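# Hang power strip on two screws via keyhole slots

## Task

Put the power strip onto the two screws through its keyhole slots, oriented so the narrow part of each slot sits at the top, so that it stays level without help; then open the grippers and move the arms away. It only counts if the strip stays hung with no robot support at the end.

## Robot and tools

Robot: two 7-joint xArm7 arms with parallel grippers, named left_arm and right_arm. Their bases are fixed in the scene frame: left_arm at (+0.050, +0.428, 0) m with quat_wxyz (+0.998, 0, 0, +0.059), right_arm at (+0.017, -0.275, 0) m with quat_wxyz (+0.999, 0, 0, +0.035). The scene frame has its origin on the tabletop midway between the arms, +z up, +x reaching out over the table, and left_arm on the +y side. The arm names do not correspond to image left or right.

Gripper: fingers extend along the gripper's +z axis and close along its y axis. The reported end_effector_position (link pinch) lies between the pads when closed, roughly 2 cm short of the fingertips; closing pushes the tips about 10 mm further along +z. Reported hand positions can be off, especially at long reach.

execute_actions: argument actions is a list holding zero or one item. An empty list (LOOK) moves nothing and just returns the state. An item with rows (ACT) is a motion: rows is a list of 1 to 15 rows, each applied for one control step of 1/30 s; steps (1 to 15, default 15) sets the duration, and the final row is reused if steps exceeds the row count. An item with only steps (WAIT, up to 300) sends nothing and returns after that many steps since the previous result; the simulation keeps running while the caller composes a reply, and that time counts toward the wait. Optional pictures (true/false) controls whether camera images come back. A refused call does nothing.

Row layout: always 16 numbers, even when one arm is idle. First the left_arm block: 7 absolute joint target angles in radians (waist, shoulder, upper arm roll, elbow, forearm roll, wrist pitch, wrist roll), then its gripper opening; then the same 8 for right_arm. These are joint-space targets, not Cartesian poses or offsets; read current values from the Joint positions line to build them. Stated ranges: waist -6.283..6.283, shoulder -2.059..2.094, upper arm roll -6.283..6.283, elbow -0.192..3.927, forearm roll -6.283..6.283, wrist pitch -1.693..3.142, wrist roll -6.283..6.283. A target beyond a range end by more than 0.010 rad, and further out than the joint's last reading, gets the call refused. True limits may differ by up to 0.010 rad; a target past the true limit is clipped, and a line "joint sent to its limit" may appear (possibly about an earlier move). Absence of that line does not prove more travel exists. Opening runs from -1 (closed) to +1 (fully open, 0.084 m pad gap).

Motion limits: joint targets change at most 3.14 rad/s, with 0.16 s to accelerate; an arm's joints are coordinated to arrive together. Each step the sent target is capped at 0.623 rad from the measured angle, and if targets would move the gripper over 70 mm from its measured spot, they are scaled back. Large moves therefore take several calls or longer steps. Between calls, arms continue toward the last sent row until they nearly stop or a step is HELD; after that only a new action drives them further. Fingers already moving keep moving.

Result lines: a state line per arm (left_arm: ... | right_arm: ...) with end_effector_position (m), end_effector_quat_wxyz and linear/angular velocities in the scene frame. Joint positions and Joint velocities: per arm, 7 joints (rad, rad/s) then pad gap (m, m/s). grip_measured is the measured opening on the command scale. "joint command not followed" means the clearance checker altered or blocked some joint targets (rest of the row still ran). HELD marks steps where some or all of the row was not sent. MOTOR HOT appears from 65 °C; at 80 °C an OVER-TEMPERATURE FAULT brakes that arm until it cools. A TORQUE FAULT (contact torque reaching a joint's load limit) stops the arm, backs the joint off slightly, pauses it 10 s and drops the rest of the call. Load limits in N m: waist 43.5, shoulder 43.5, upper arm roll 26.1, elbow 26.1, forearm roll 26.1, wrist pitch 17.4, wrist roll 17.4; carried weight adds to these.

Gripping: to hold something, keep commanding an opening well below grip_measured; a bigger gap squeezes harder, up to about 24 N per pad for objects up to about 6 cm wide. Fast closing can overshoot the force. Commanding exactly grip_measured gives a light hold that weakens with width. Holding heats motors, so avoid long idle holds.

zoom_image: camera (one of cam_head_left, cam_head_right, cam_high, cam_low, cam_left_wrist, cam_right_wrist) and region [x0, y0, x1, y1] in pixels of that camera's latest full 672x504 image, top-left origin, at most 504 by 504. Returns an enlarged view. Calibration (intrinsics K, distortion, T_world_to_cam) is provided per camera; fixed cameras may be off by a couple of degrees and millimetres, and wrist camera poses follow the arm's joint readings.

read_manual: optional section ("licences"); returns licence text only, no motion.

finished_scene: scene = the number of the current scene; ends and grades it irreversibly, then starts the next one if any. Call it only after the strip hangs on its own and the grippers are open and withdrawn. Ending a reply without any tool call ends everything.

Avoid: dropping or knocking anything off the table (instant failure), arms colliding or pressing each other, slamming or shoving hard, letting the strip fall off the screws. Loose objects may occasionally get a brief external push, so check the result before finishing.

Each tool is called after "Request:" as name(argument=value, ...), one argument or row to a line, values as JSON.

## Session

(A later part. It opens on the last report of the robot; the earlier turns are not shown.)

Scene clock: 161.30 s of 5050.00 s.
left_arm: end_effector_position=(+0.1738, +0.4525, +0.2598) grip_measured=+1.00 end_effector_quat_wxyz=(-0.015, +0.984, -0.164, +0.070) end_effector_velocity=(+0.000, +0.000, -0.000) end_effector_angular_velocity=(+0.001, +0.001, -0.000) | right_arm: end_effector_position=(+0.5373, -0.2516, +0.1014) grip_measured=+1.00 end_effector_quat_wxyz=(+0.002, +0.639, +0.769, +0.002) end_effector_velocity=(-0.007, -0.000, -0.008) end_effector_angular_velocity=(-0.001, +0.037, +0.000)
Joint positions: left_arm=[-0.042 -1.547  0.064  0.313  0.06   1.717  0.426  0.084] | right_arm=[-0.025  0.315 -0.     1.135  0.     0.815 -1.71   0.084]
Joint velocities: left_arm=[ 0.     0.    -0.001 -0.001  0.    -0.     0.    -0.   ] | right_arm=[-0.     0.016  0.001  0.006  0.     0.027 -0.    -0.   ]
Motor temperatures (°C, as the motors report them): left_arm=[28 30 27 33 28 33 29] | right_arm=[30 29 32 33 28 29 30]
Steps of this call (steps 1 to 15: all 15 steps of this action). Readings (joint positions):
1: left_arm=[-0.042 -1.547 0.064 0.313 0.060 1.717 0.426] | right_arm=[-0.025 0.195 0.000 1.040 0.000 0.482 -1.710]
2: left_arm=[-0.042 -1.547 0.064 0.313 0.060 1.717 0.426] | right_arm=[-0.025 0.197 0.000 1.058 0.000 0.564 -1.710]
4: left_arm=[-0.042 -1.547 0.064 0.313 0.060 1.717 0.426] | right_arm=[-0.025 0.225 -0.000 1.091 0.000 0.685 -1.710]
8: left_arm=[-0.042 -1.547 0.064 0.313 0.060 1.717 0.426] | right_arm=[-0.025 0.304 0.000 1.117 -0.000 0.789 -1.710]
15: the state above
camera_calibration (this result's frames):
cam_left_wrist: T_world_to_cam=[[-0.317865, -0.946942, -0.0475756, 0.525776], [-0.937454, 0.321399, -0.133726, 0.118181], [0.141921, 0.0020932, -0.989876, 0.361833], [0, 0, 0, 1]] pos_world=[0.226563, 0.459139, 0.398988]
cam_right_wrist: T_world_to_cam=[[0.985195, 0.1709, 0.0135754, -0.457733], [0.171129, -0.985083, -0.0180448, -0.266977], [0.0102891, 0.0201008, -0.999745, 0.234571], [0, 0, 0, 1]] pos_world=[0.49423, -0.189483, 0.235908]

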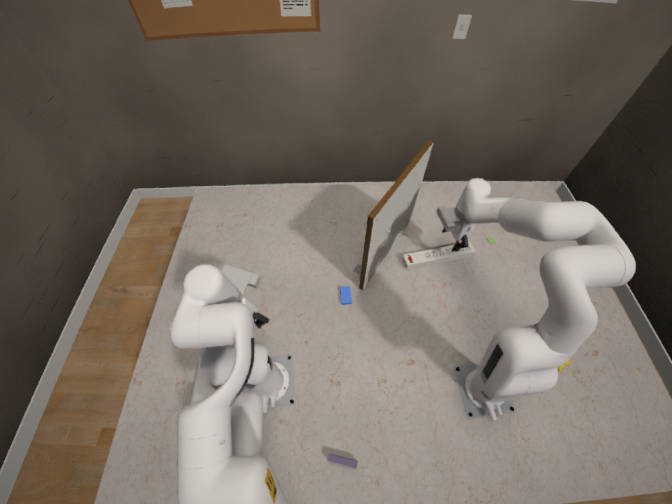

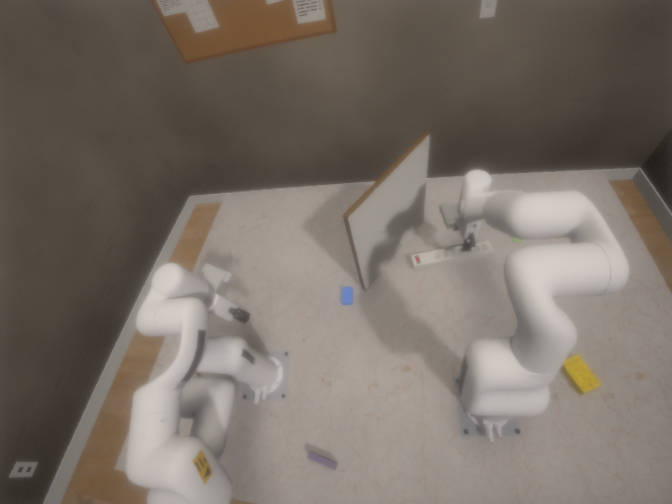

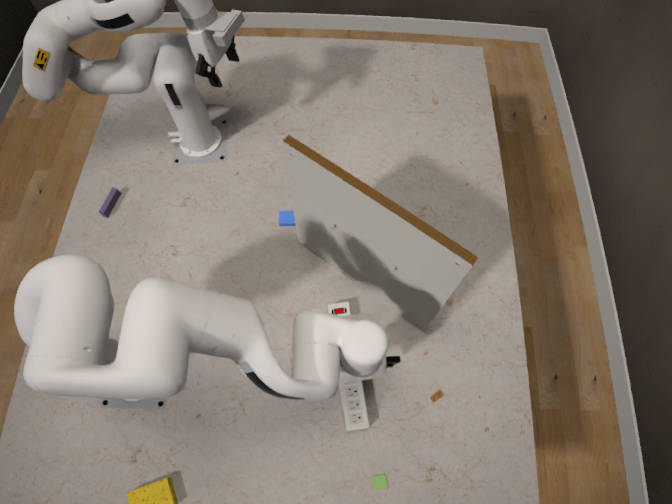

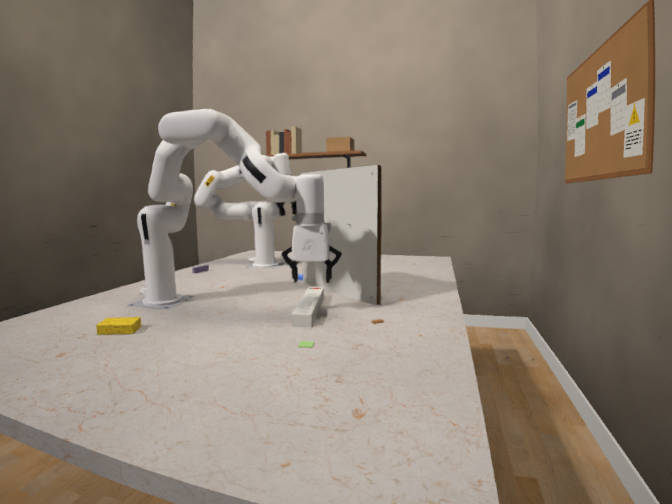

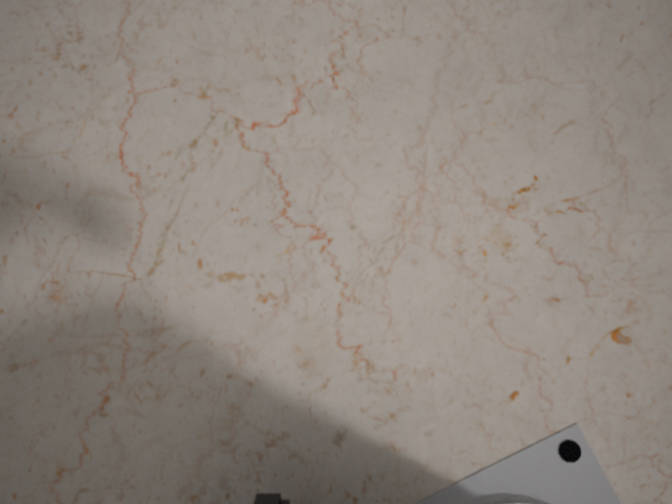

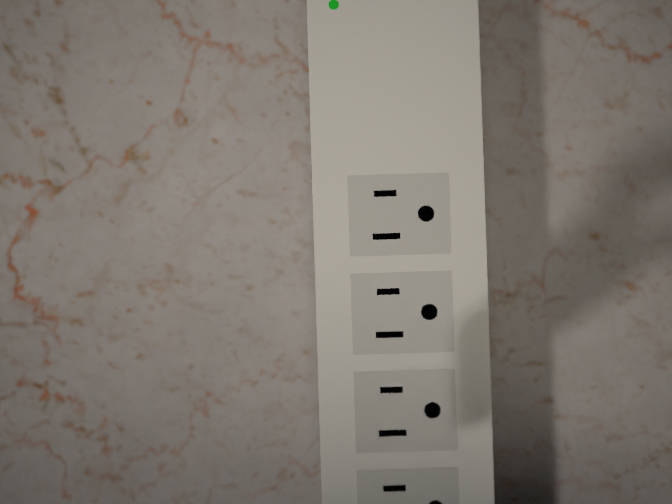

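Request:
execute_actions(
  actions=[
    {"rows":[[-0.042,-1.547,0.064,0.313,0.06,1.717,0.426,1,0.075,0.29,0,1.10,0,0.81,-1.64,1]],"steps":15},
  ],
  pictures=false,
)

Request:
execute_actions(
  actions=[
    {"steps":6},
  ],
)

Scene clock: 173.43 s of 5050.00 s.
left_arm: end_effector_position=(+0.1738, +0.4525, +0.2598) grip_measured=+1.00 end_effector_quat_wxyz=(-0.015, +0.984, -0.164, +0.070) end_effector_velocity=(+0.000, +0.000, -0.001) end_effector_angular_velocity=(-0.001, +0.001, -0.000) | right_arm: end_effector_position=(+0.5232, -0.2029, +0.1012) grip_measured=+1.00 end_effector_quat_wxyz=(+0.000, +0.629, +0.778, -0.000) end_effector_velocity=(-0.003, +0.015, +0.000) end_effector_angular_velocity=(+0.003, +0.001, +0.023)
Joint positions: left_arm=[-0.042 -1.547  0.064  0.313  0.06   1.717  0.426  0.084] | right_arm=[ 0.073  0.29  -0.002  1.1   -0.     0.81  -1.641  0.084]
Joint velocities: left_arm=[-0.     0.     0.001 -0.001  0.    -0.001  0.     0.   ] | right_arm=[ 0.015 -0.003  0.015 -0.003 -0.001 -0.     0.007  0.   ]
Motor temperatures (°C, as the motors report them): left_arm=[28 30 27 33 28 33 29] | right_arm=[30 29 32 34 28 29 30]
Steps of this call (steps 1 to 15: the robot went on to your last target; steps 16 to 90: nothing new was sent; then 8.63 s passed at rest; steps 91 to 105: all 15 steps of this action). Readings (joint positions):
91: left_arm=[-0.042 -1.547 0.064 0.313 0.060 1.717 0.426] | right_arm=[-0.025 0.317 -0.000 1.135 0.000 0.818 -1.710]
92: left_arm=[-0.042 -1.547 0.064 0.313 0.060 1.717 0.426] | right_arm=[-0.022 0.316 -0.001 1.134 -0.000 0.818 -1.707]
94: left_arm=[-0.042 -1.547 0.064 0.313 0.060 1.717 0.426] | right_arm=[0.010 0.307 -0.008 1.122 -0.000 0.815 -1.682]
98: left_arm=[-0.042 -1.547 0.064 0.313 0.060 1.717 0.426] | right_arm=[0.067 0.293 0.008 1.104 0.000 0.811 -1.649]
105: the state above

Scene clock: 173.63 s of 5050.00 s.
left_arm: end_effector_position=(+0.1738, +0.4525, +0.2598) grip_measured=+1.00 end_effector_quat_wxyz=(-0.015, +0.984, -0.164, +0.070) end_effector_velocity=(+0.000, +0.000, +0.001) end_effector_angular_velocity=(+0.000, -0.003, +0.001) | right_arm: end_effector_position=(+0.5229, -0.2013, +0.1012) grip_measured=+1.00 end_effector_quat_wxyz=(+0.000, +0.628, +0.778, -0.000) end_effector_velocity=(+0.001, +0.001, +0.001) end_effector_angular_velocity=(+0.001, -0.003, +0.001)
Joint positions: left_arm=[-0.042 -1.547  0.064  0.313  0.06   1.717  0.426  0.084] | right_arm=[ 0.075  0.29  -0.     1.1   -0.     0.81  -1.64   0.084]
Joint velocities: left_arm=[ 0.001 -0.001  0.     0.001  0.    -0.001  0.    -0.   ] | right_arm=[ 0.002 -0.001  0.     0.002  0.001  0.     0.001  0.   ]
Motor temperatures (°C, as the motors report them): left_arm=[28 30 27 33 28 33 29] | right_arm=[30 29 32 34 28 29 30]
Steps of this call (steps 1 to 6: the robot went on to your last target). Readings (joint positions):
1: left_arm=[-0.042 -1.547 0.064 0.313 0.060 1.717 0.426] | right_arm=[0.074 0.290 -0.001 1.100 -0.000 0.810 -1.641]
2: left_arm=[-0.042 -1.547 0.064 0.313 0.060 1.717 0.426] | right_arm=[0.074 0.290 -0.001 1.100 -0.000 0.810 -1.640]
4: left_arm=[-0.042 -1.547 0.064 0.313 0.060 1.717 0.426] | right_arm=[0.074 0.290 -0.000 1.100 -0.000 0.810 -1.640]
6: the state above
camera_calibration (this result's frames):
cam_left_wrist: T_world_to_cam=[[-0.317865, -0.946942, -0.0475756, 0.525776], [-0.937454, 0.321399, -0.133726, 0.118181], [0.141921, 0.0020932, -0.989876, 0.361833], [0, 0, 0, 1]] pos_world=[0.226564, 0.459139, 0.398988]
cam_right_wrist: T_world_to_cam=[[0.979746, 0.200072, 0.0083143, -0.442898], [0.200196, -0.979578, -0.01868, -0.229028], [0.00440715, 0.0199662, -0.999791, 0.236607], [0, 0, 0, 1]] pos_world=[0.478735, -0.140463, 0.235962]

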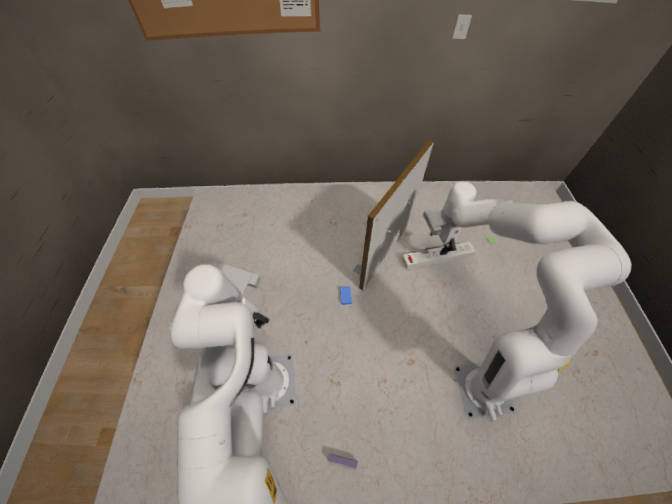

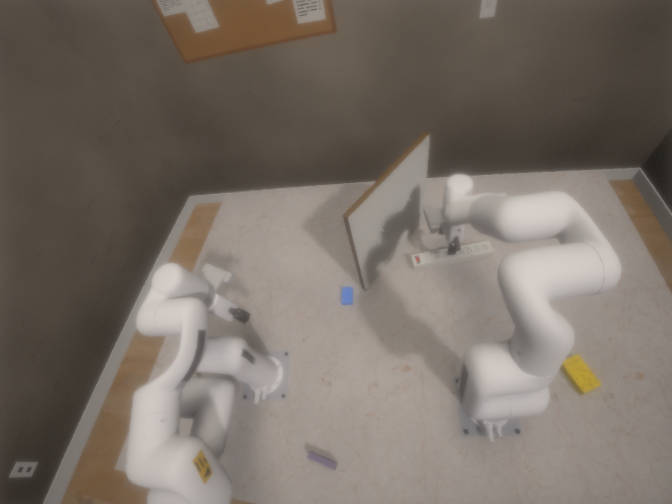

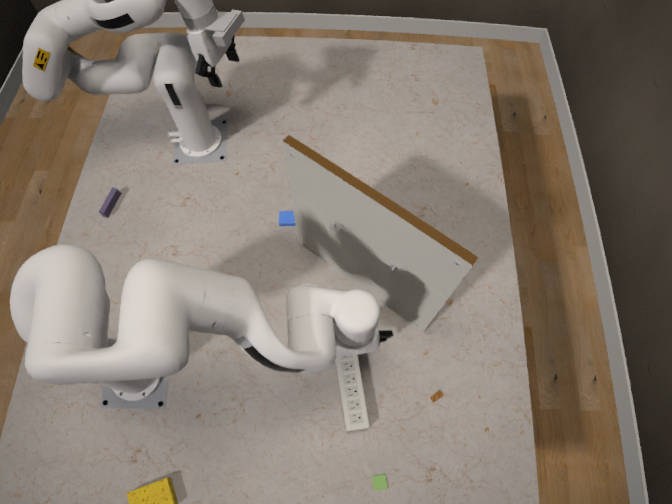

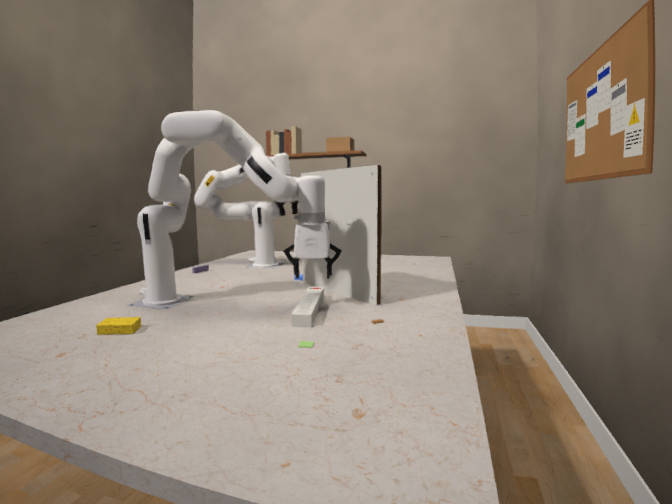

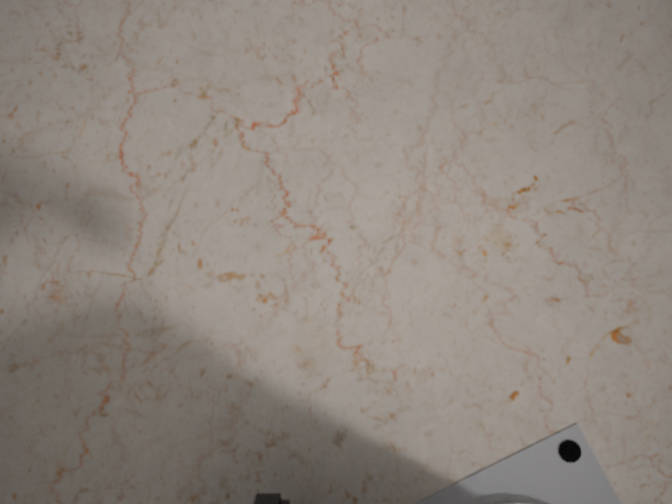

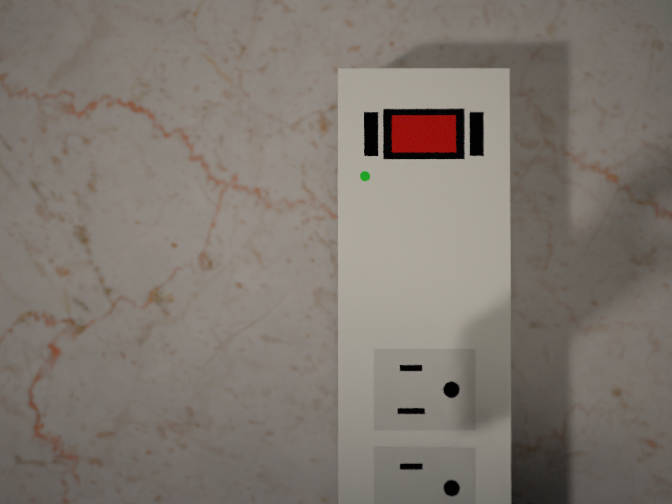

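Request:
execute_actions(
  actions=[
    {"rows":[[-0.042,-1.547,0.064,0.313,0.06,1.717,0.426,1,0.072,0.415,0,1.047,0,0.632,-1.643,1]],"steps":15},
  ],
  pictures=false,
)

Request:
execute_actions(
  actions=[
    {"rows":[[-0.042,-1.547,0.064,0.313,0.06,1.717,0.426,1,0.072,0.415,0,1.047,0,0.632,-1.643,0.6],[-0.042,-1.547,0.064,0.313,0.06,1.717,0.426,1,0.072,0.415,0,1.047,0,0.632,-1.643,0.4],[-0.042,-1.547,0.064,0.313,0.06,1.717,0.426,1,0.072,0.415,0,1.047,0,0.632,-1.643,0.3],[-0.042,-1.547,0.064,0.313,0.06,1.717,0.426,1,0.072,0.415,0,1.047,0,0.632,-1.643,0.2],[-0.042,-1.547,0.064,0.313,0.06,1.717,0.426,1,0.072,0.415,0,1.047,0,0.632,-1.643,0.1],[-0.042,-1.547,0.064,0.313,0.06,1.717,0.426,1,0.072,0.415,0,1.047,0,0.632,-1.643,0],[-0.042,-1.547,0.064,0.313,0.06,1.717,0.426,1,0.072,0.415,0,1.047,0,0.632,-1.643,-0.3],[-0.042,-1.547,0.064,0.313,0.06,1.717,0.426,1,0.072,0.415,0,1.047,0,0.632,-1.643,-0.6],[-0.042,-1.547,0.064,0.313,0.06,1.717,0.426,1,0.072,0.415,0,1.047,0,0.632,-1.643,-1]],"steps":15},
  ],
  pictures=false,
)

Request:
execute_actions(
  actions=[
    {"rows":[[-0.042,-1.547,0.064,0.313,0.06,1.717,0.426,1,0.0,0.15,0,1.0,0,0.85,-1.643,-1]],"steps":15},
  ],
)

Scene clock: 193.73 s of 5050.00 s.
left_arm: end_effector_position=(+0.1738, +0.4525, +0.2598) grip_measured=+1.00 end_effector_quat_wxyz=(-0.015, +0.984, -0.164, +0.070) end_effector_velocity=(+0.000, +0.000, -0.000) end_effector_angular_velocity=(-0.001, -0.000, -0.000) | right_arm: end_effector_position=(+0.5198, -0.2030, +0.0341) grip_measured=+1.00 end_effector_quat_wxyz=(+0.001, +0.628, +0.778, +0.001) end_effector_velocity=(-0.004, -0.001, -0.011) end_effector_angular_velocity=(-0.002, +0.005, +0.001)
Joint positions: left_arm=[-0.042 -1.547  0.064  0.313  0.06   1.717  0.426  0.084] | right_arm=[ 0.072  0.412 -0.     1.049  0.     0.634 -1.643  0.084]
Joint velocities: left_arm=[-0.     0.     0.001 -0.     0.    -0.     0.     0.   ] | right_arm=[-0.001  0.016 -0.    -0.013 -0.002 -0.023 -0.    -0.   ]
Motor temperatures (°C, as the motors report them): left_arm=[28 30 27 33 28 33 29] | right_arm=[30 29 32 34 28 29 30]
Steps of this call (steps 1 to 15: the robot went on to your last target; steps 16 to 90: nothing new was sent; then 16.60 s passed at rest; steps 91 to 105: all 15 steps of this action). Readings (joint positions):
91: left_arm=[-0.042 -1.547 0.064 0.313 0.060 1.717 0.426] | right_arm=[0.075 0.290 0.000 1.100 -0.000 0.810 -1.640]
92: left_arm=[-0.042 -1.547 0.064 0.313 0.060 1.717 0.426] | right_arm=[0.075 0.292 0.000 1.099 0.000 0.805 -1.640]
94: left_arm=[-0.042 -1.547 0.064 0.313 0.060 1.717 0.426] | right_arm=[0.074 0.316 0.000 1.092 0.000 0.763 -1.641]
98: left_arm=[-0.042 -1.547 0.064 0.313 0.060 1.717 0.426] | right_arm=[0.072 0.400 -0.000 1.049 -0.000 0.665 -1.642]
105: the state above

Scene clock: 194.23 s of 5050.00 s.
left_arm: end_effector_position=(+0.1738, +0.4525, +0.2598) grip_measured=+1.00 end_effector_quat_wxyz=(-0.015, +0.984, -0.164, +0.070) end_effector_velocity=(-0.000, -0.000, -0.000) end_effector_angular_velocity=(+0.001, +0.001, -0.000) | right_arm: end_effector_position=(+0.5187, -0.2032, +0.0322) grip_measured=+0.15 end_effector_quat_wxyz=(+0.000, +0.628, +0.778, +0.000) end_effector_velocity=(+0.000, +0.001, -0.000) end_effector_angular_velocity=(+0.002, -0.000, -0.002)
Joint positions: left_arm=[-0.042 -1.547  0.064  0.313  0.06   1.717  0.426  0.084] | right_arm=[ 0.072  0.415 -0.     1.047  0.     0.632 -1.643  0.051]
Joint velocities: left_arm=[ 0.    -0.    -0.001 -0.001  0.     0.     0.     0.   ] | right_arm=[-0.     0.001  0.001  0.     0.003 -0.001 -0.     0.   ]
Motor temperatures (°C, as the motors report them): left_arm=[28 30 27 33 28 33 29] | right_arm=[30 29 32 34 28 29 30]
Steps of this call (steps 1 to 15: all 15 steps of this action). Readings (joint positions):
1: left_arm=[-0.042 -1.547 0.064 0.313 0.060 1.717 0.426] | right_arm=[0.072 0.413 -0.000 1.049 0.000 0.633 -1.643]
2: left_arm=[-0.042 -1.547 0.064 0.313 0.060 1.717 0.426] | right_arm=[0.072 0.413 -0.000 1.048 0.000 0.633 -1.643]
4: left_arm=[-0.042 -1.547 0.064 0.313 0.060 1.717 0.426] | right_arm=[0.072 0.414 0.000 1.048 0.000 0.633 -1.643]
8: left_arm=[-0.042 -1.547 0.064 0.313 0.060 1.717 0.426] | right_arm=[0.072 0.414 -0.000 1.047 0.000 0.632 -1.643]
15: the state above

Scene clock: 194.73 s of 5050.00 s.
left_arm: end_effector_position=(+0.1738, +0.4525, +0.2598) grip_measured=+1.00 end_effector_quat_wxyz=(-0.015, +0.984, -0.164, +0.070) end_effector_velocity=(-0.000, +0.000, +0.000) end_effector_angular_velocity=(+0.001, -0.000, -0.000) | right_arm: end_effector_position=(+0.4955, -0.2401, +0.1264) grip_measured=+0.15 end_effector_quat_wxyz=(-0.001, +0.654, +0.756, -0.001) end_effector_velocity=(-0.030, +0.004, -0.007) end_effector_angular_velocity=(-0.002, +0.078, +0.012)
Joint positions: left_arm=[-0.042 -1.547  0.064  0.313  0.06   1.717  0.426  0.084] | right_arm=[ 0.002  0.157  0.001  0.999  0.     0.845 -1.643  0.051]
Joint velocities: left_arm=[ 0.     0.    -0.001  0.001  0.     0.     0.001 -0.   ] | right_arm=[-0.007 -0.029  0.02  -0.041  0.     0.066  0.     0.   ]
Motor temperatures (°C, as the motors report them): left_arm=[28 30 27 33 28 33 29] | right_arm=[30 29 32 34 28 29 30]
Steps of this call (steps 1 to 15: all 15 steps of this action). Readings (joint positions):
1: left_arm=[-0.042 -1.547 0.064 0.313 0.060 1.717 0.426] | right_arm=[0.072 0.414 -0.000 1.047 0.000 0.632 -1.643]
2: left_arm=[-0.042 -1.547 0.064 0.313 0.060 1.717 0.426] | right_arm=[0.071 0.412 0.000 1.046 -0.000 0.635 -1.643]
4: left_arm=[-0.042 -1.547 0.064 0.313 0.060 1.717 0.426] | right_arm=[0.061 0.378 0.003 1.034 0.000 0.671 -1.643]
8: left_arm=[-0.042 -1.547 0.064 0.313 0.060 1.717 0.426] | right_arm=[0.023 0.236 -0.001 1.018 -0.000 0.777 -1.643]
15: the state above
camera_calibration (this result's frames):
cam_left_wrist: T_world_to_cam=[[-0.317865, -0.946942, -0.0475756, 0.525776], [-0.937454, 0.321399, -0.133726, 0.118181], [0.141921, 0.00209312, -0.989876, 0.361833], [0, 0, 0, 1]] pos_world=[0.226564, 0.459139, 0.398988]
cam_right_wrist: T_world_to_cam=[[0.99123, 0.132014, 0.00587983, -0.430269], [0.132103, -0.991053, -0.0190213, -0.230042], [0.00331614, 0.0196313, -0.999802, 0.263158], [0, 0, 0, 1]] pos_world=[0.456012, -0.176348, 0.26126]

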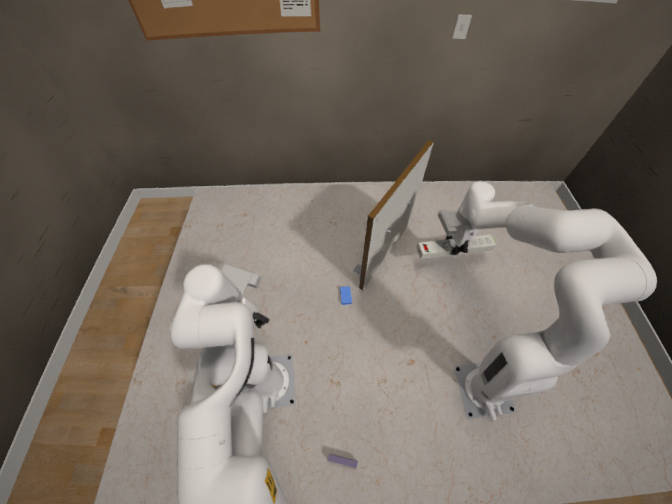

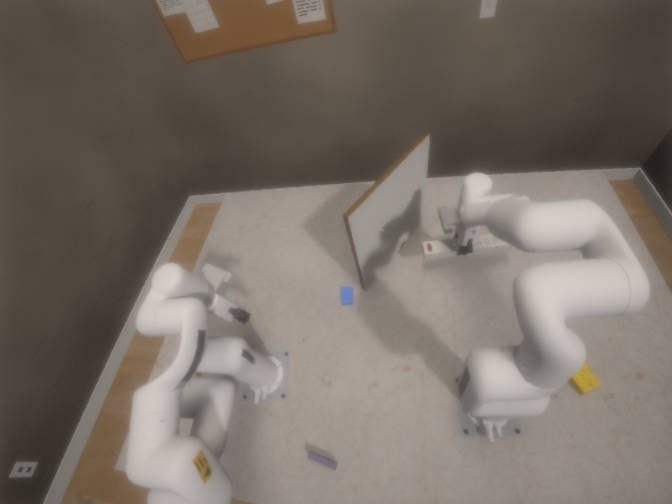

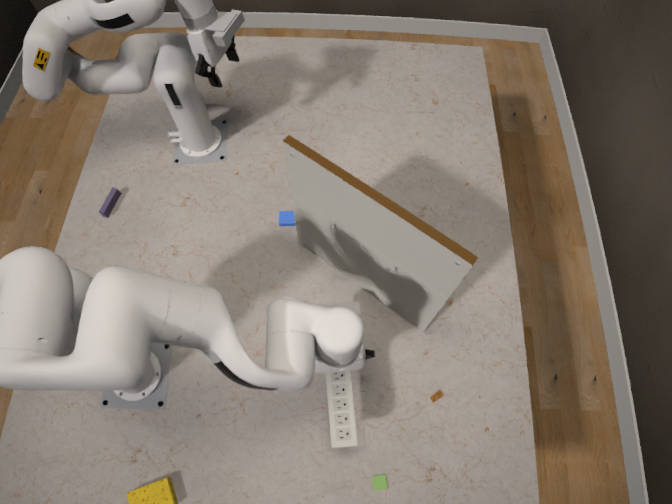

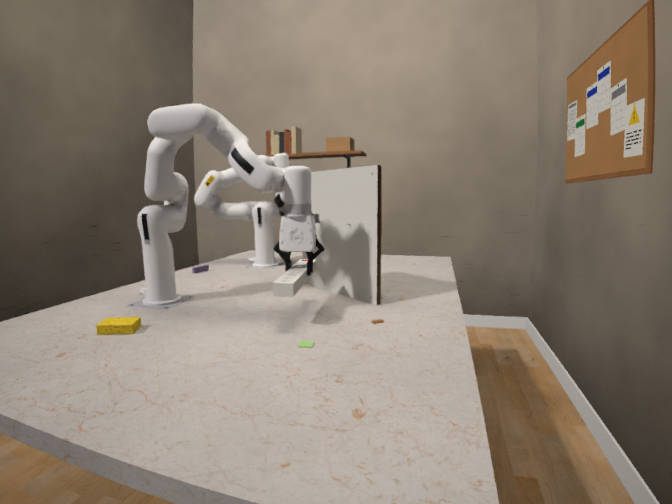

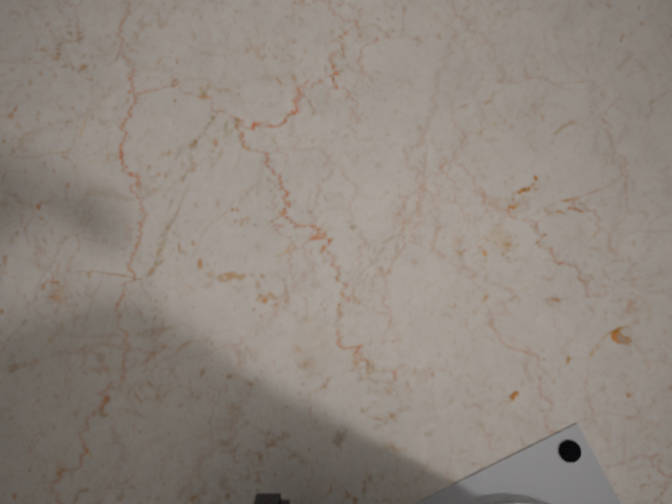

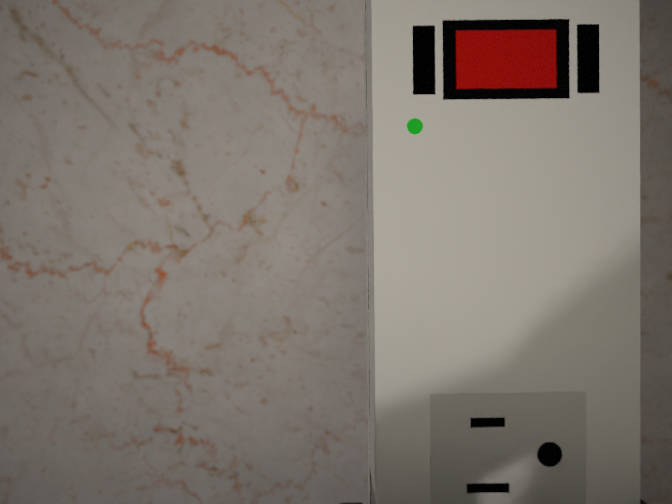

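Request:
execute_actions(
  actions=[
    {"rows":[[-0.042,-1.547,0.064,0.313,0.06,1.717,0.426,1,-0.4,0.1,0,1.4,0,0.8,-1.2,-1]],"steps":15},
  ],
  pictures=false,
)

Request:
execute_actions(
  actions=[
    {"rows":[[-0.042,-1.547,0.064,0.313,0.06,1.717,0.426,1,-0.4,0.5,0,2.15,0,-1.68,0,-1]],"steps":15},
  ],
  pictures=false,
)

Request:
execute_actions(
  actions=[
    {"steps":40},
  ],
  pictures=false,
)

Request:
execute_actions(
  actions=[
    {"rows":[[-0.042,-1.547,0.064,0.313,0.06,1.717,0.426,1,-0.2,0.75,0,2.15,0,-1.68,0,-1]],"steps":15},
  ],
  pictures=false,
)

Request:
execute_actions(
  actions=[
    {"steps":10},
  ],
)

Scene clock: 207.93 s of 5050.00 s.
left_arm: end_effector_position=(+0.1738, +0.4525, +0.2598) grip_measured=+1.00 end_effector_quat_wxyz=(-0.015, +0.984, -0.164, +0.070) end_effector_velocity=(-0.000, +0.000, +0.000) end_effector_angular_velocity=(+0.001, -0.001, +0.001) | right_arm: end_effector_position=(+0.5831, -0.3698, +0.2514) grip_measured=+0.15 end_effector_quat_wxyz=(+0.102, +0.812, +0.565, +0.104) end_effector_velocity=(+0.120, -0.327, +0.302) end_effector_angular_velocity=(+0.059, -0.673, -1.085)
Joint positions: left_arm=[-0.042 -1.547  0.064  0.313  0.06   1.717  0.426  0.084] | right_arm=[-0.235  0.121 -0.001  1.235 -0.     0.821 -1.383  0.051]
Joint velocities: left_arm=[ 0.001 -0.001 -0.001  0.001  0.     0.001 -0.     0.   ] | right_arm=[-0.528 -0.066  0.002  0.524  0.001 -0.064  0.583 -0.   ]
Motor temperatures (°C, as the motors report them): left_arm=[28 30 27 33 28 33 29] | right_arm=[30 29 32 35 28 29 30]
Steps of this call (steps 1 to 15: the robot went on to your last target; steps 16 to 90: nothing new was sent; then 9.70 s passed at rest; steps 91 to 105: all 15 steps of this action). Readings (joint positions):
91: left_arm=[-0.042 -1.547 0.064 0.313 0.060 1.717 0.426] | right_arm=[-0.000 0.150 0.000 1.000 -0.000 0.850 -1.643]
92: left_arm=[-0.042 -1.547 0.064 0.313 0.060 1.717 0.426] | right_arm=[-0.003 0.150 0.001 1.003 0.000 0.850 -1.638]
94: left_arm=[-0.042 -1.547 0.064 0.313 0.060 1.717 0.426] | right_arm=[-0.032 0.149 0.007 1.029 0.000 0.848 -1.603]
98: left_arm=[-0.042 -1.547 0.064 0.313 0.060 1.717 0.426] | right_arm=[-0.109 0.136 -0.001 1.110 -0.000 0.836 -1.522]
105: the state above

Scene clock: 208.43 s of 5050.00 s.
left_arm: end_effector_position=(+0.1738, +0.4525, +0.2598) grip_measured=+1.00 end_effector_quat_wxyz=(-0.015, +0.984, -0.164, +0.070) end_effector_velocity=(-0.000, +0.000, -0.000) end_effector_angular_velocity=(+0.002, +0.000, -0.000) | right_arm: end_effector_position=(+0.7166, -0.4582, +0.4156) grip_measured=+0.15 end_effector_quat_wxyz=(+0.242, +0.849, +0.331, +0.333) end_effector_velocity=(+0.193, -0.125, +0.424) end_effector_angular_velocity=(+0.261, -1.371, -0.627)
Joint positions: left_arm=[-0.042 -1.547  0.064  0.313  0.06   1.717  0.426  0.084] | right_arm=[-0.326  0.288  0.     1.613  0.     0.476 -0.999  0.051]
Joint velocities: left_arm=[ 0.    -0.001 -0.001 -0.001  0.    -0.     0.    -0.   ] | right_arm=[-0.1    0.29   0.001  0.751 -0.    -0.799  0.8    0.   ]
Motor temperatures (°C, as the motors report them): left_arm=[28 30 27 33 28 33 29] | right_arm=[30 29 32 35 28 29 30]
Steps of this call (steps 1 to 15: all 15 steps of this action). Readings (joint positions):
1: left_arm=[-0.042 -1.547 0.064 0.313 0.060 1.717 0.426] | right_arm=[-0.252 0.119 -0.001 1.253 -0.000 0.818 -1.364]
2: left_arm=[-0.042 -1.547 0.064 0.313 0.060 1.717 0.426] | right_arm=[-0.267 0.119 -0.002 1.272 -0.000 0.813 -1.343]
4: left_arm=[-0.042 -1.547 0.064 0.313 0.060 1.717 0.426] | right_arm=[-0.282 0.139 -0.006 1.322 -0.000 0.771 -1.294]
8: left_arm=[-0.042 -1.547 0.064 0.313 0.060 1.717 0.426] | right_arm=[-0.298 0.207 0.001 1.429 0.000 0.661 -1.185]
15: the state above

Scene clock: 209.77 s of 5050.00 s.
left_arm: end_effector_position=(+0.1738, +0.4525, +0.2598) grip_measured=+1.00 end_effector_quat_wxyz=(-0.015, +0.984, -0.164, +0.070) end_effector_velocity=(+0.000, +0.000, -0.000) end_effector_angular_velocity=(+0.001, -0.000, +0.001) | right_arm: end_effector_position=(+0.4871, -0.4348, +0.8632) grip_measured=+0.15 end_effector_quat_wxyz=(+0.183, +0.100, -0.014, +0.978) end_effector_velocity=(-0.428, +0.141, -0.031) end_effector_angular_velocity=(-0.525, -1.650, +0.166)
Joint positions: left_arm=[-0.042 -1.547  0.064  0.313  0.06   1.717  0.426  0.084] | right_arm=[-0.397  0.492  0.     2.133 -0.    -1.299 -0.041  0.051]
Joint velocities: left_arm=[ 0.001  0.001 -0.001 -0.001 -0.    -0.002  0.    -0.   ] | right_arm=[-0.01   0.031  0.001  0.078 -0.001 -1.684  0.179  0.   ]
Motor temperatures (°C, as the motors report them): left_arm=[28 30 27 33 28 33 29] | right_arm=[30 29 32 35 28 29 30]
Steps of this call (steps 1 to 40: the robot went on to your last target). Readings (joint positions):
1: left_arm=[-0.042 -1.547 0.064 0.313 0.060 1.717 0.426] | right_arm=[-0.329 0.298 0.000 1.638 0.000 0.449 -0.972]
2: left_arm=[-0.042 -1.547 0.064 0.313 0.060 1.717 0.426] | right_arm=[-0.332 0.308 0.000 1.663 0.000 0.421 -0.944]
4: left_arm=[-0.042 -1.547 0.064 0.313 0.060 1.717 0.426] | right_arm=[-0.339 0.326 0.000 1.710 0.000 0.362 -0.886]
8: left_arm=[-0.042 -1.547 0.064 0.313 0.060 1.717 0.426] | right_arm=[-0.351 0.361 0.000 1.799 0.000 0.235 -0.758]
40: the state above

Scene clock: 210.27 s of 5050.00 s.
left_arm: end_effector_position=(+0.1738, +0.4525, +0.2598) grip_measured=+1.00 end_effector_quat_wxyz=(-0.015, +0.984, -0.164, +0.070) end_effector_velocity=(-0.000, -0.000, -0.000) end_effector_angular_velocity=(-0.001, +0.001, -0.000) | right_arm: end_effector_position=(+0.5404, -0.3490, +0.7256) grip_measured=+0.15 end_effector_quat_wxyz=(+0.071, +0.037, -0.003, +0.997) end_effector_velocity=(+0.065, +0.079, -0.136) end_effector_angular_velocity=(+0.006, +0.024, +0.189)
Joint positions: left_arm=[-0.042 -1.547  0.064  0.313  0.06   1.717  0.426  0.084] | right_arm=[-0.211  0.738  0.002  2.145 -0.001 -1.661 -0.002  0.051]
Joint velocities: left_arm=[-0.     0.     0.001 -0.    -0.     0.001 -0.    -0.   ] | right_arm=[ 0.165  0.232 -0.001 -0.004  0.001 -0.211  0.025  0.   ]
Motor temperatures (°C, as the motors report them): left_arm=[28 30 27 33 28 33 29] | right_arm=[30 29 32 35 28 29 30]
Steps of this call (steps 1 to 15: all 15 steps of this action). Readings (joint positions):
1: left_arm=[-0.042 -1.547 0.064 0.313 0.060 1.717 0.426] | right_arm=[-0.398 0.493 0.000 2.135 -0.000 -1.355 -0.035]
2: left_arm=[-0.042 -1.547 0.064 0.313 0.060 1.717 0.426] | right_arm=[-0.396 0.496 -0.001 2.138 0.000 -1.408 -0.030]
4: left_arm=[-0.042 -1.547 0.064 0.313 0.060 1.717 0.426] | right_arm=[-0.374 0.520 -0.004 2.147 0.001 -1.481 -0.025]
8: left_arm=[-0.042 -1.547 0.064 0.313 0.060 1.717 0.426] | right_arm=[-0.309 0.611 0.000 2.140 -0.000 -1.539 -0.016]
15: the state above

Scene clock: 210.60 s of 5050.00 s.
left_arm: end_effector_position=(+0.1738, +0.4525, +0.2598) grip_measured=+1.00 end_effector_quat_wxyz=(-0.015, +0.984, -0.164, +0.070) end_effector_velocity=(+0.000, +0.000, +0.000) end_effector_angular_velocity=(+0.001, -0.002, -0.000) | right_arm: end_effector_position=(+0.5394, -0.3440, +0.7207) grip_measured=+0.15 end_effector_quat_wxyz=(+0.066, +0.030, -0.002, +0.997) end_effector_velocity=(+0.012, +0.003, -0.014) end_effector_angular_velocity=(+0.005, +0.027, +0.009)
Joint positions: left_arm=[-0.042 -1.547  0.064  0.313  0.06   1.717  0.426  0.084] | right_arm=[-0.201  0.748 -0.     2.151  0.    -1.679 -0.     0.051]
Joint velocities: left_arm=[ 0.     0.    -0.     0.     0.001 -0.002  0.     0.   ] | right_arm=[ 0.008  0.02   0.003 -0.012 -0.    -0.004 -0.     0.   ]
Motor temperatures (°C, as the motors report them): left_arm=[28 30 27 33 28 33 29] | right_arm=[30 29 32 35 28 29 30]
Steps of this call (steps 1 to 10: the robot went on to your last target). Readings (joint positions):
1: left_arm=[-0.042 -1.547 0.064 0.313 0.060 1.717 0.426] | right_arm=[-0.207 0.743 0.002 2.145 -0.001 -1.667 -0.002]
2: left_arm=[-0.042 -1.547 0.064 0.313 0.060 1.717 0.426] | right_arm=[-0.205 0.745 0.001 2.147 -0.000 -1.671 -0.001]
4: left_arm=[-0.042 -1.547 0.064 0.313 0.060 1.717 0.426] | right_arm=[-0.203 0.745 -0.000 2.151 0.000 -1.676 -0.001]
8: left_arm=[-0.042 -1.547 0.064 0.313 0.060 1.717 0.426] | right_arm=[-0.202 0.746 -0.001 2.152 0.000 -1.679 -0.000]
10: the state above
camera_calibration (this result's frames):
cam_left_wrist: T_world_to_cam=[[-0.317865, -0.946942, -0.0475757, 0.525776], [-0.937454, 0.321399, -0.133726, 0.118181], [0.141921, 0.00209325, -0.989876, 0.361833], [0, 0, 0, 1]] pos_world=[0.226564, 0.459139, 0.398988]
cam_right_wrist: T_world_to_cam=[[-0.121054, -0.992607, -0.0088439, -0.239863], [0.991866, -0.1206, -0.0407201, -0.476219], [0.0393525, -0.0137013, 0.999131, -0.612374], [0, 0, 0, 1]] pos_world=[0.467407, -0.303912, 0.590329]

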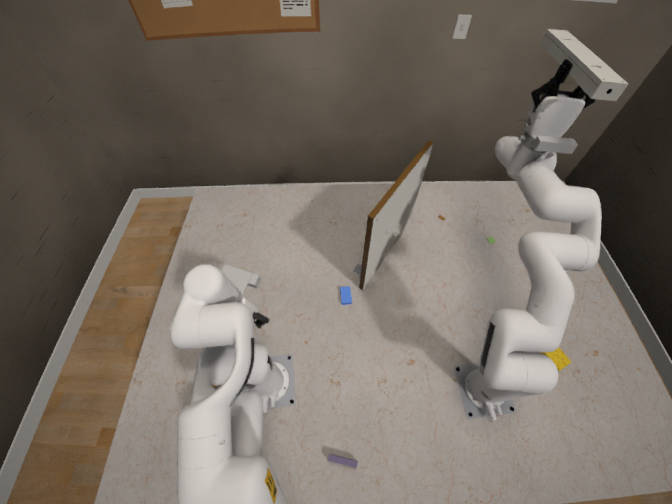

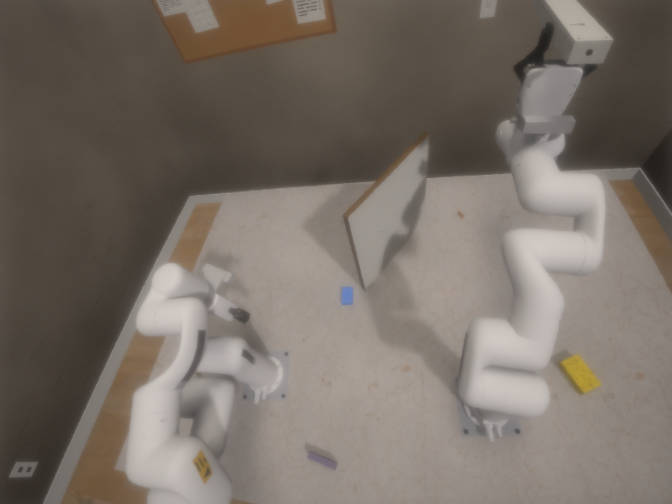

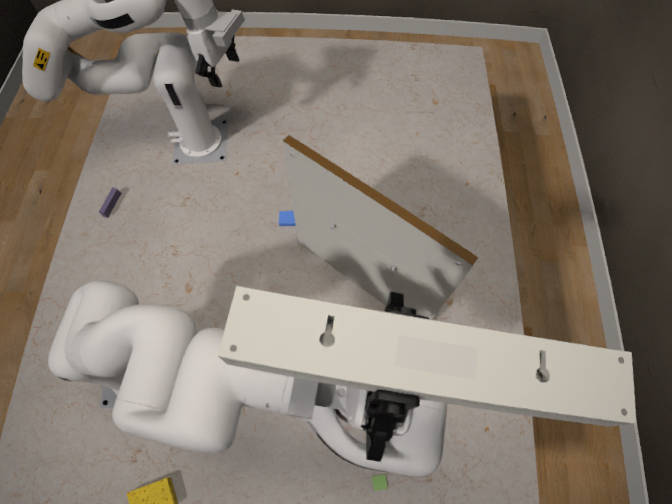

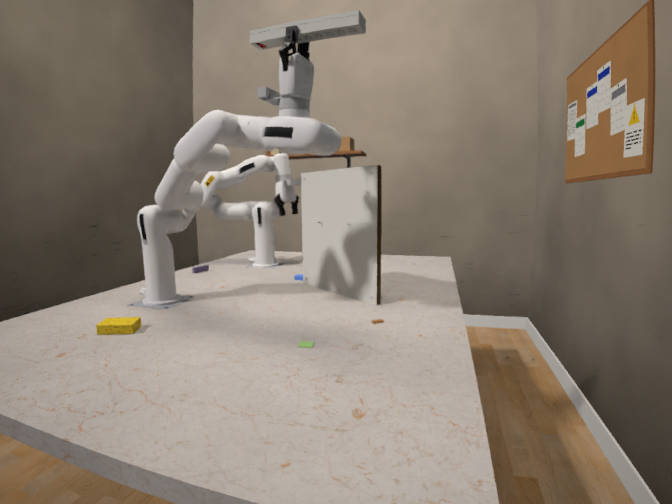

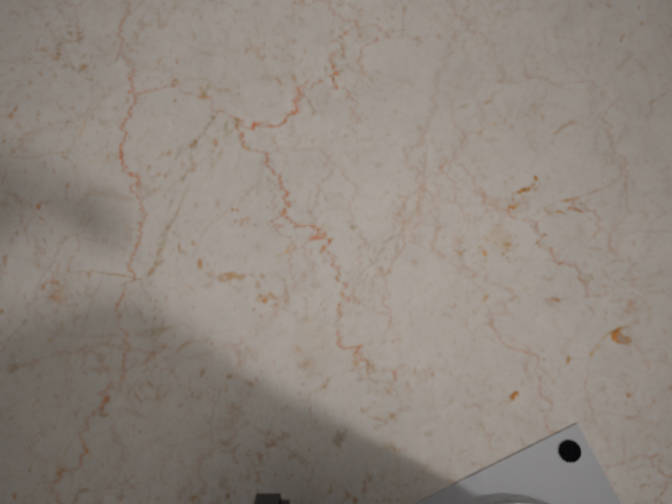

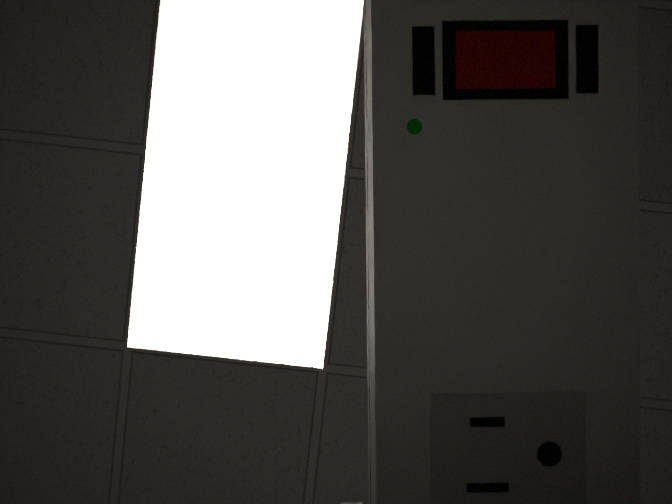

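Request:
zoom_image(
  camera="cam_high",
  region=[210,270,650,440],
)

Request:
execute_actions(
  actions=[
    {"rows":[[-0.042,-1.547,0.064,0.313,0.06,1.717,0.426,1,-0.5,0.3,0,1.9,0.8,-0.3,-0.5,-1]],"steps":15},
  ],
  pictures=false,
)

Region (210, 270, 650, 440) of cam_high's 672x504 image, scaled by 1.145, with more detail than that image has; it fills the top 195 rows of this view, and the rest is white.

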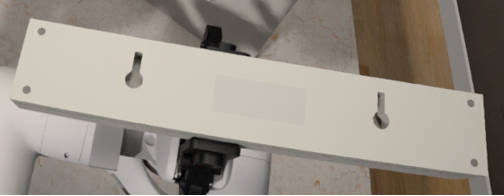

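Scene clock: 217.07 s of 5050.00 s.
left_arm: end_effector_position=(+0.1738, +0.4525, +0.2598) grip_measured=+1.00 end_effector_quat_wxyz=(-0.015, +0.984, -0.164, +0.070) end_effector_velocity=(+0.000, +0.000, +0.000) end_effector_angular_velocity=(+0.001, -0.000, -0.000) | right_arm: end_effector_position=(+0.5222, -0.5199, +0.7916) grip_measured=+0.15 end_effector_quat_wxyz=(+0.234, +0.169, -0.187, +0.939) end_effector_velocity=(-0.023, -0.432, +0.069) end_effector_angular_velocity=(+1.067, +0.840, -0.450)
Joint positions: left_arm=[-0.042 -1.547  0.064  0.313  0.06   1.717  0.426  0.084] | right_arm=[-0.35   0.526 -0.     2.026  0.373 -1.288 -0.248  0.051]
Joint velocities: left_arm=[ 0.    -0.    -0.001 -0.    -0.    -0.     0.    -0.   ] | right_arm=[-0.338 -0.507  0.001 -0.28   0.955  1.217 -0.56  -0.   ]
Motor temperatures (°C, as the motors report them): left_arm=[28 30 27 33 28 33 29] | right_arm=[30 29 32 34 28 29 30]
Steps of this call (steps 1 to 30: the robot went on to your last target; steps 31 to 90: nothing new was sent; then 2.97 s passed at rest; steps 91 to 105: all 15 steps of this action). Readings (joint positions):
91: left_arm=[-0.042 -1.547 0.064 0.313 0.060 1.717 0.426] | right_arm=[-0.200 0.750 0.000 2.150 0.000 -1.680 -0.000]
92: left_arm=[-0.042 -1.547 0.064 0.313 0.060 1.717 0.426] | right_arm=[-0.201 0.748 0.001 2.148 0.004 -1.676 -0.004]
94: left_arm=[-0.042 -1.547 0.064 0.313 0.060 1.717 0.426] | right_arm=[-0.216 0.725 0.003 2.129 0.042 -1.637 -0.035]
98: left_arm=[-0.042 -1.547 0.064 0.313 0.060 1.717 0.426] | right_arm=[-0.270 0.645 -0.000 2.093 0.154 -1.526 -0.116]
105: the state above


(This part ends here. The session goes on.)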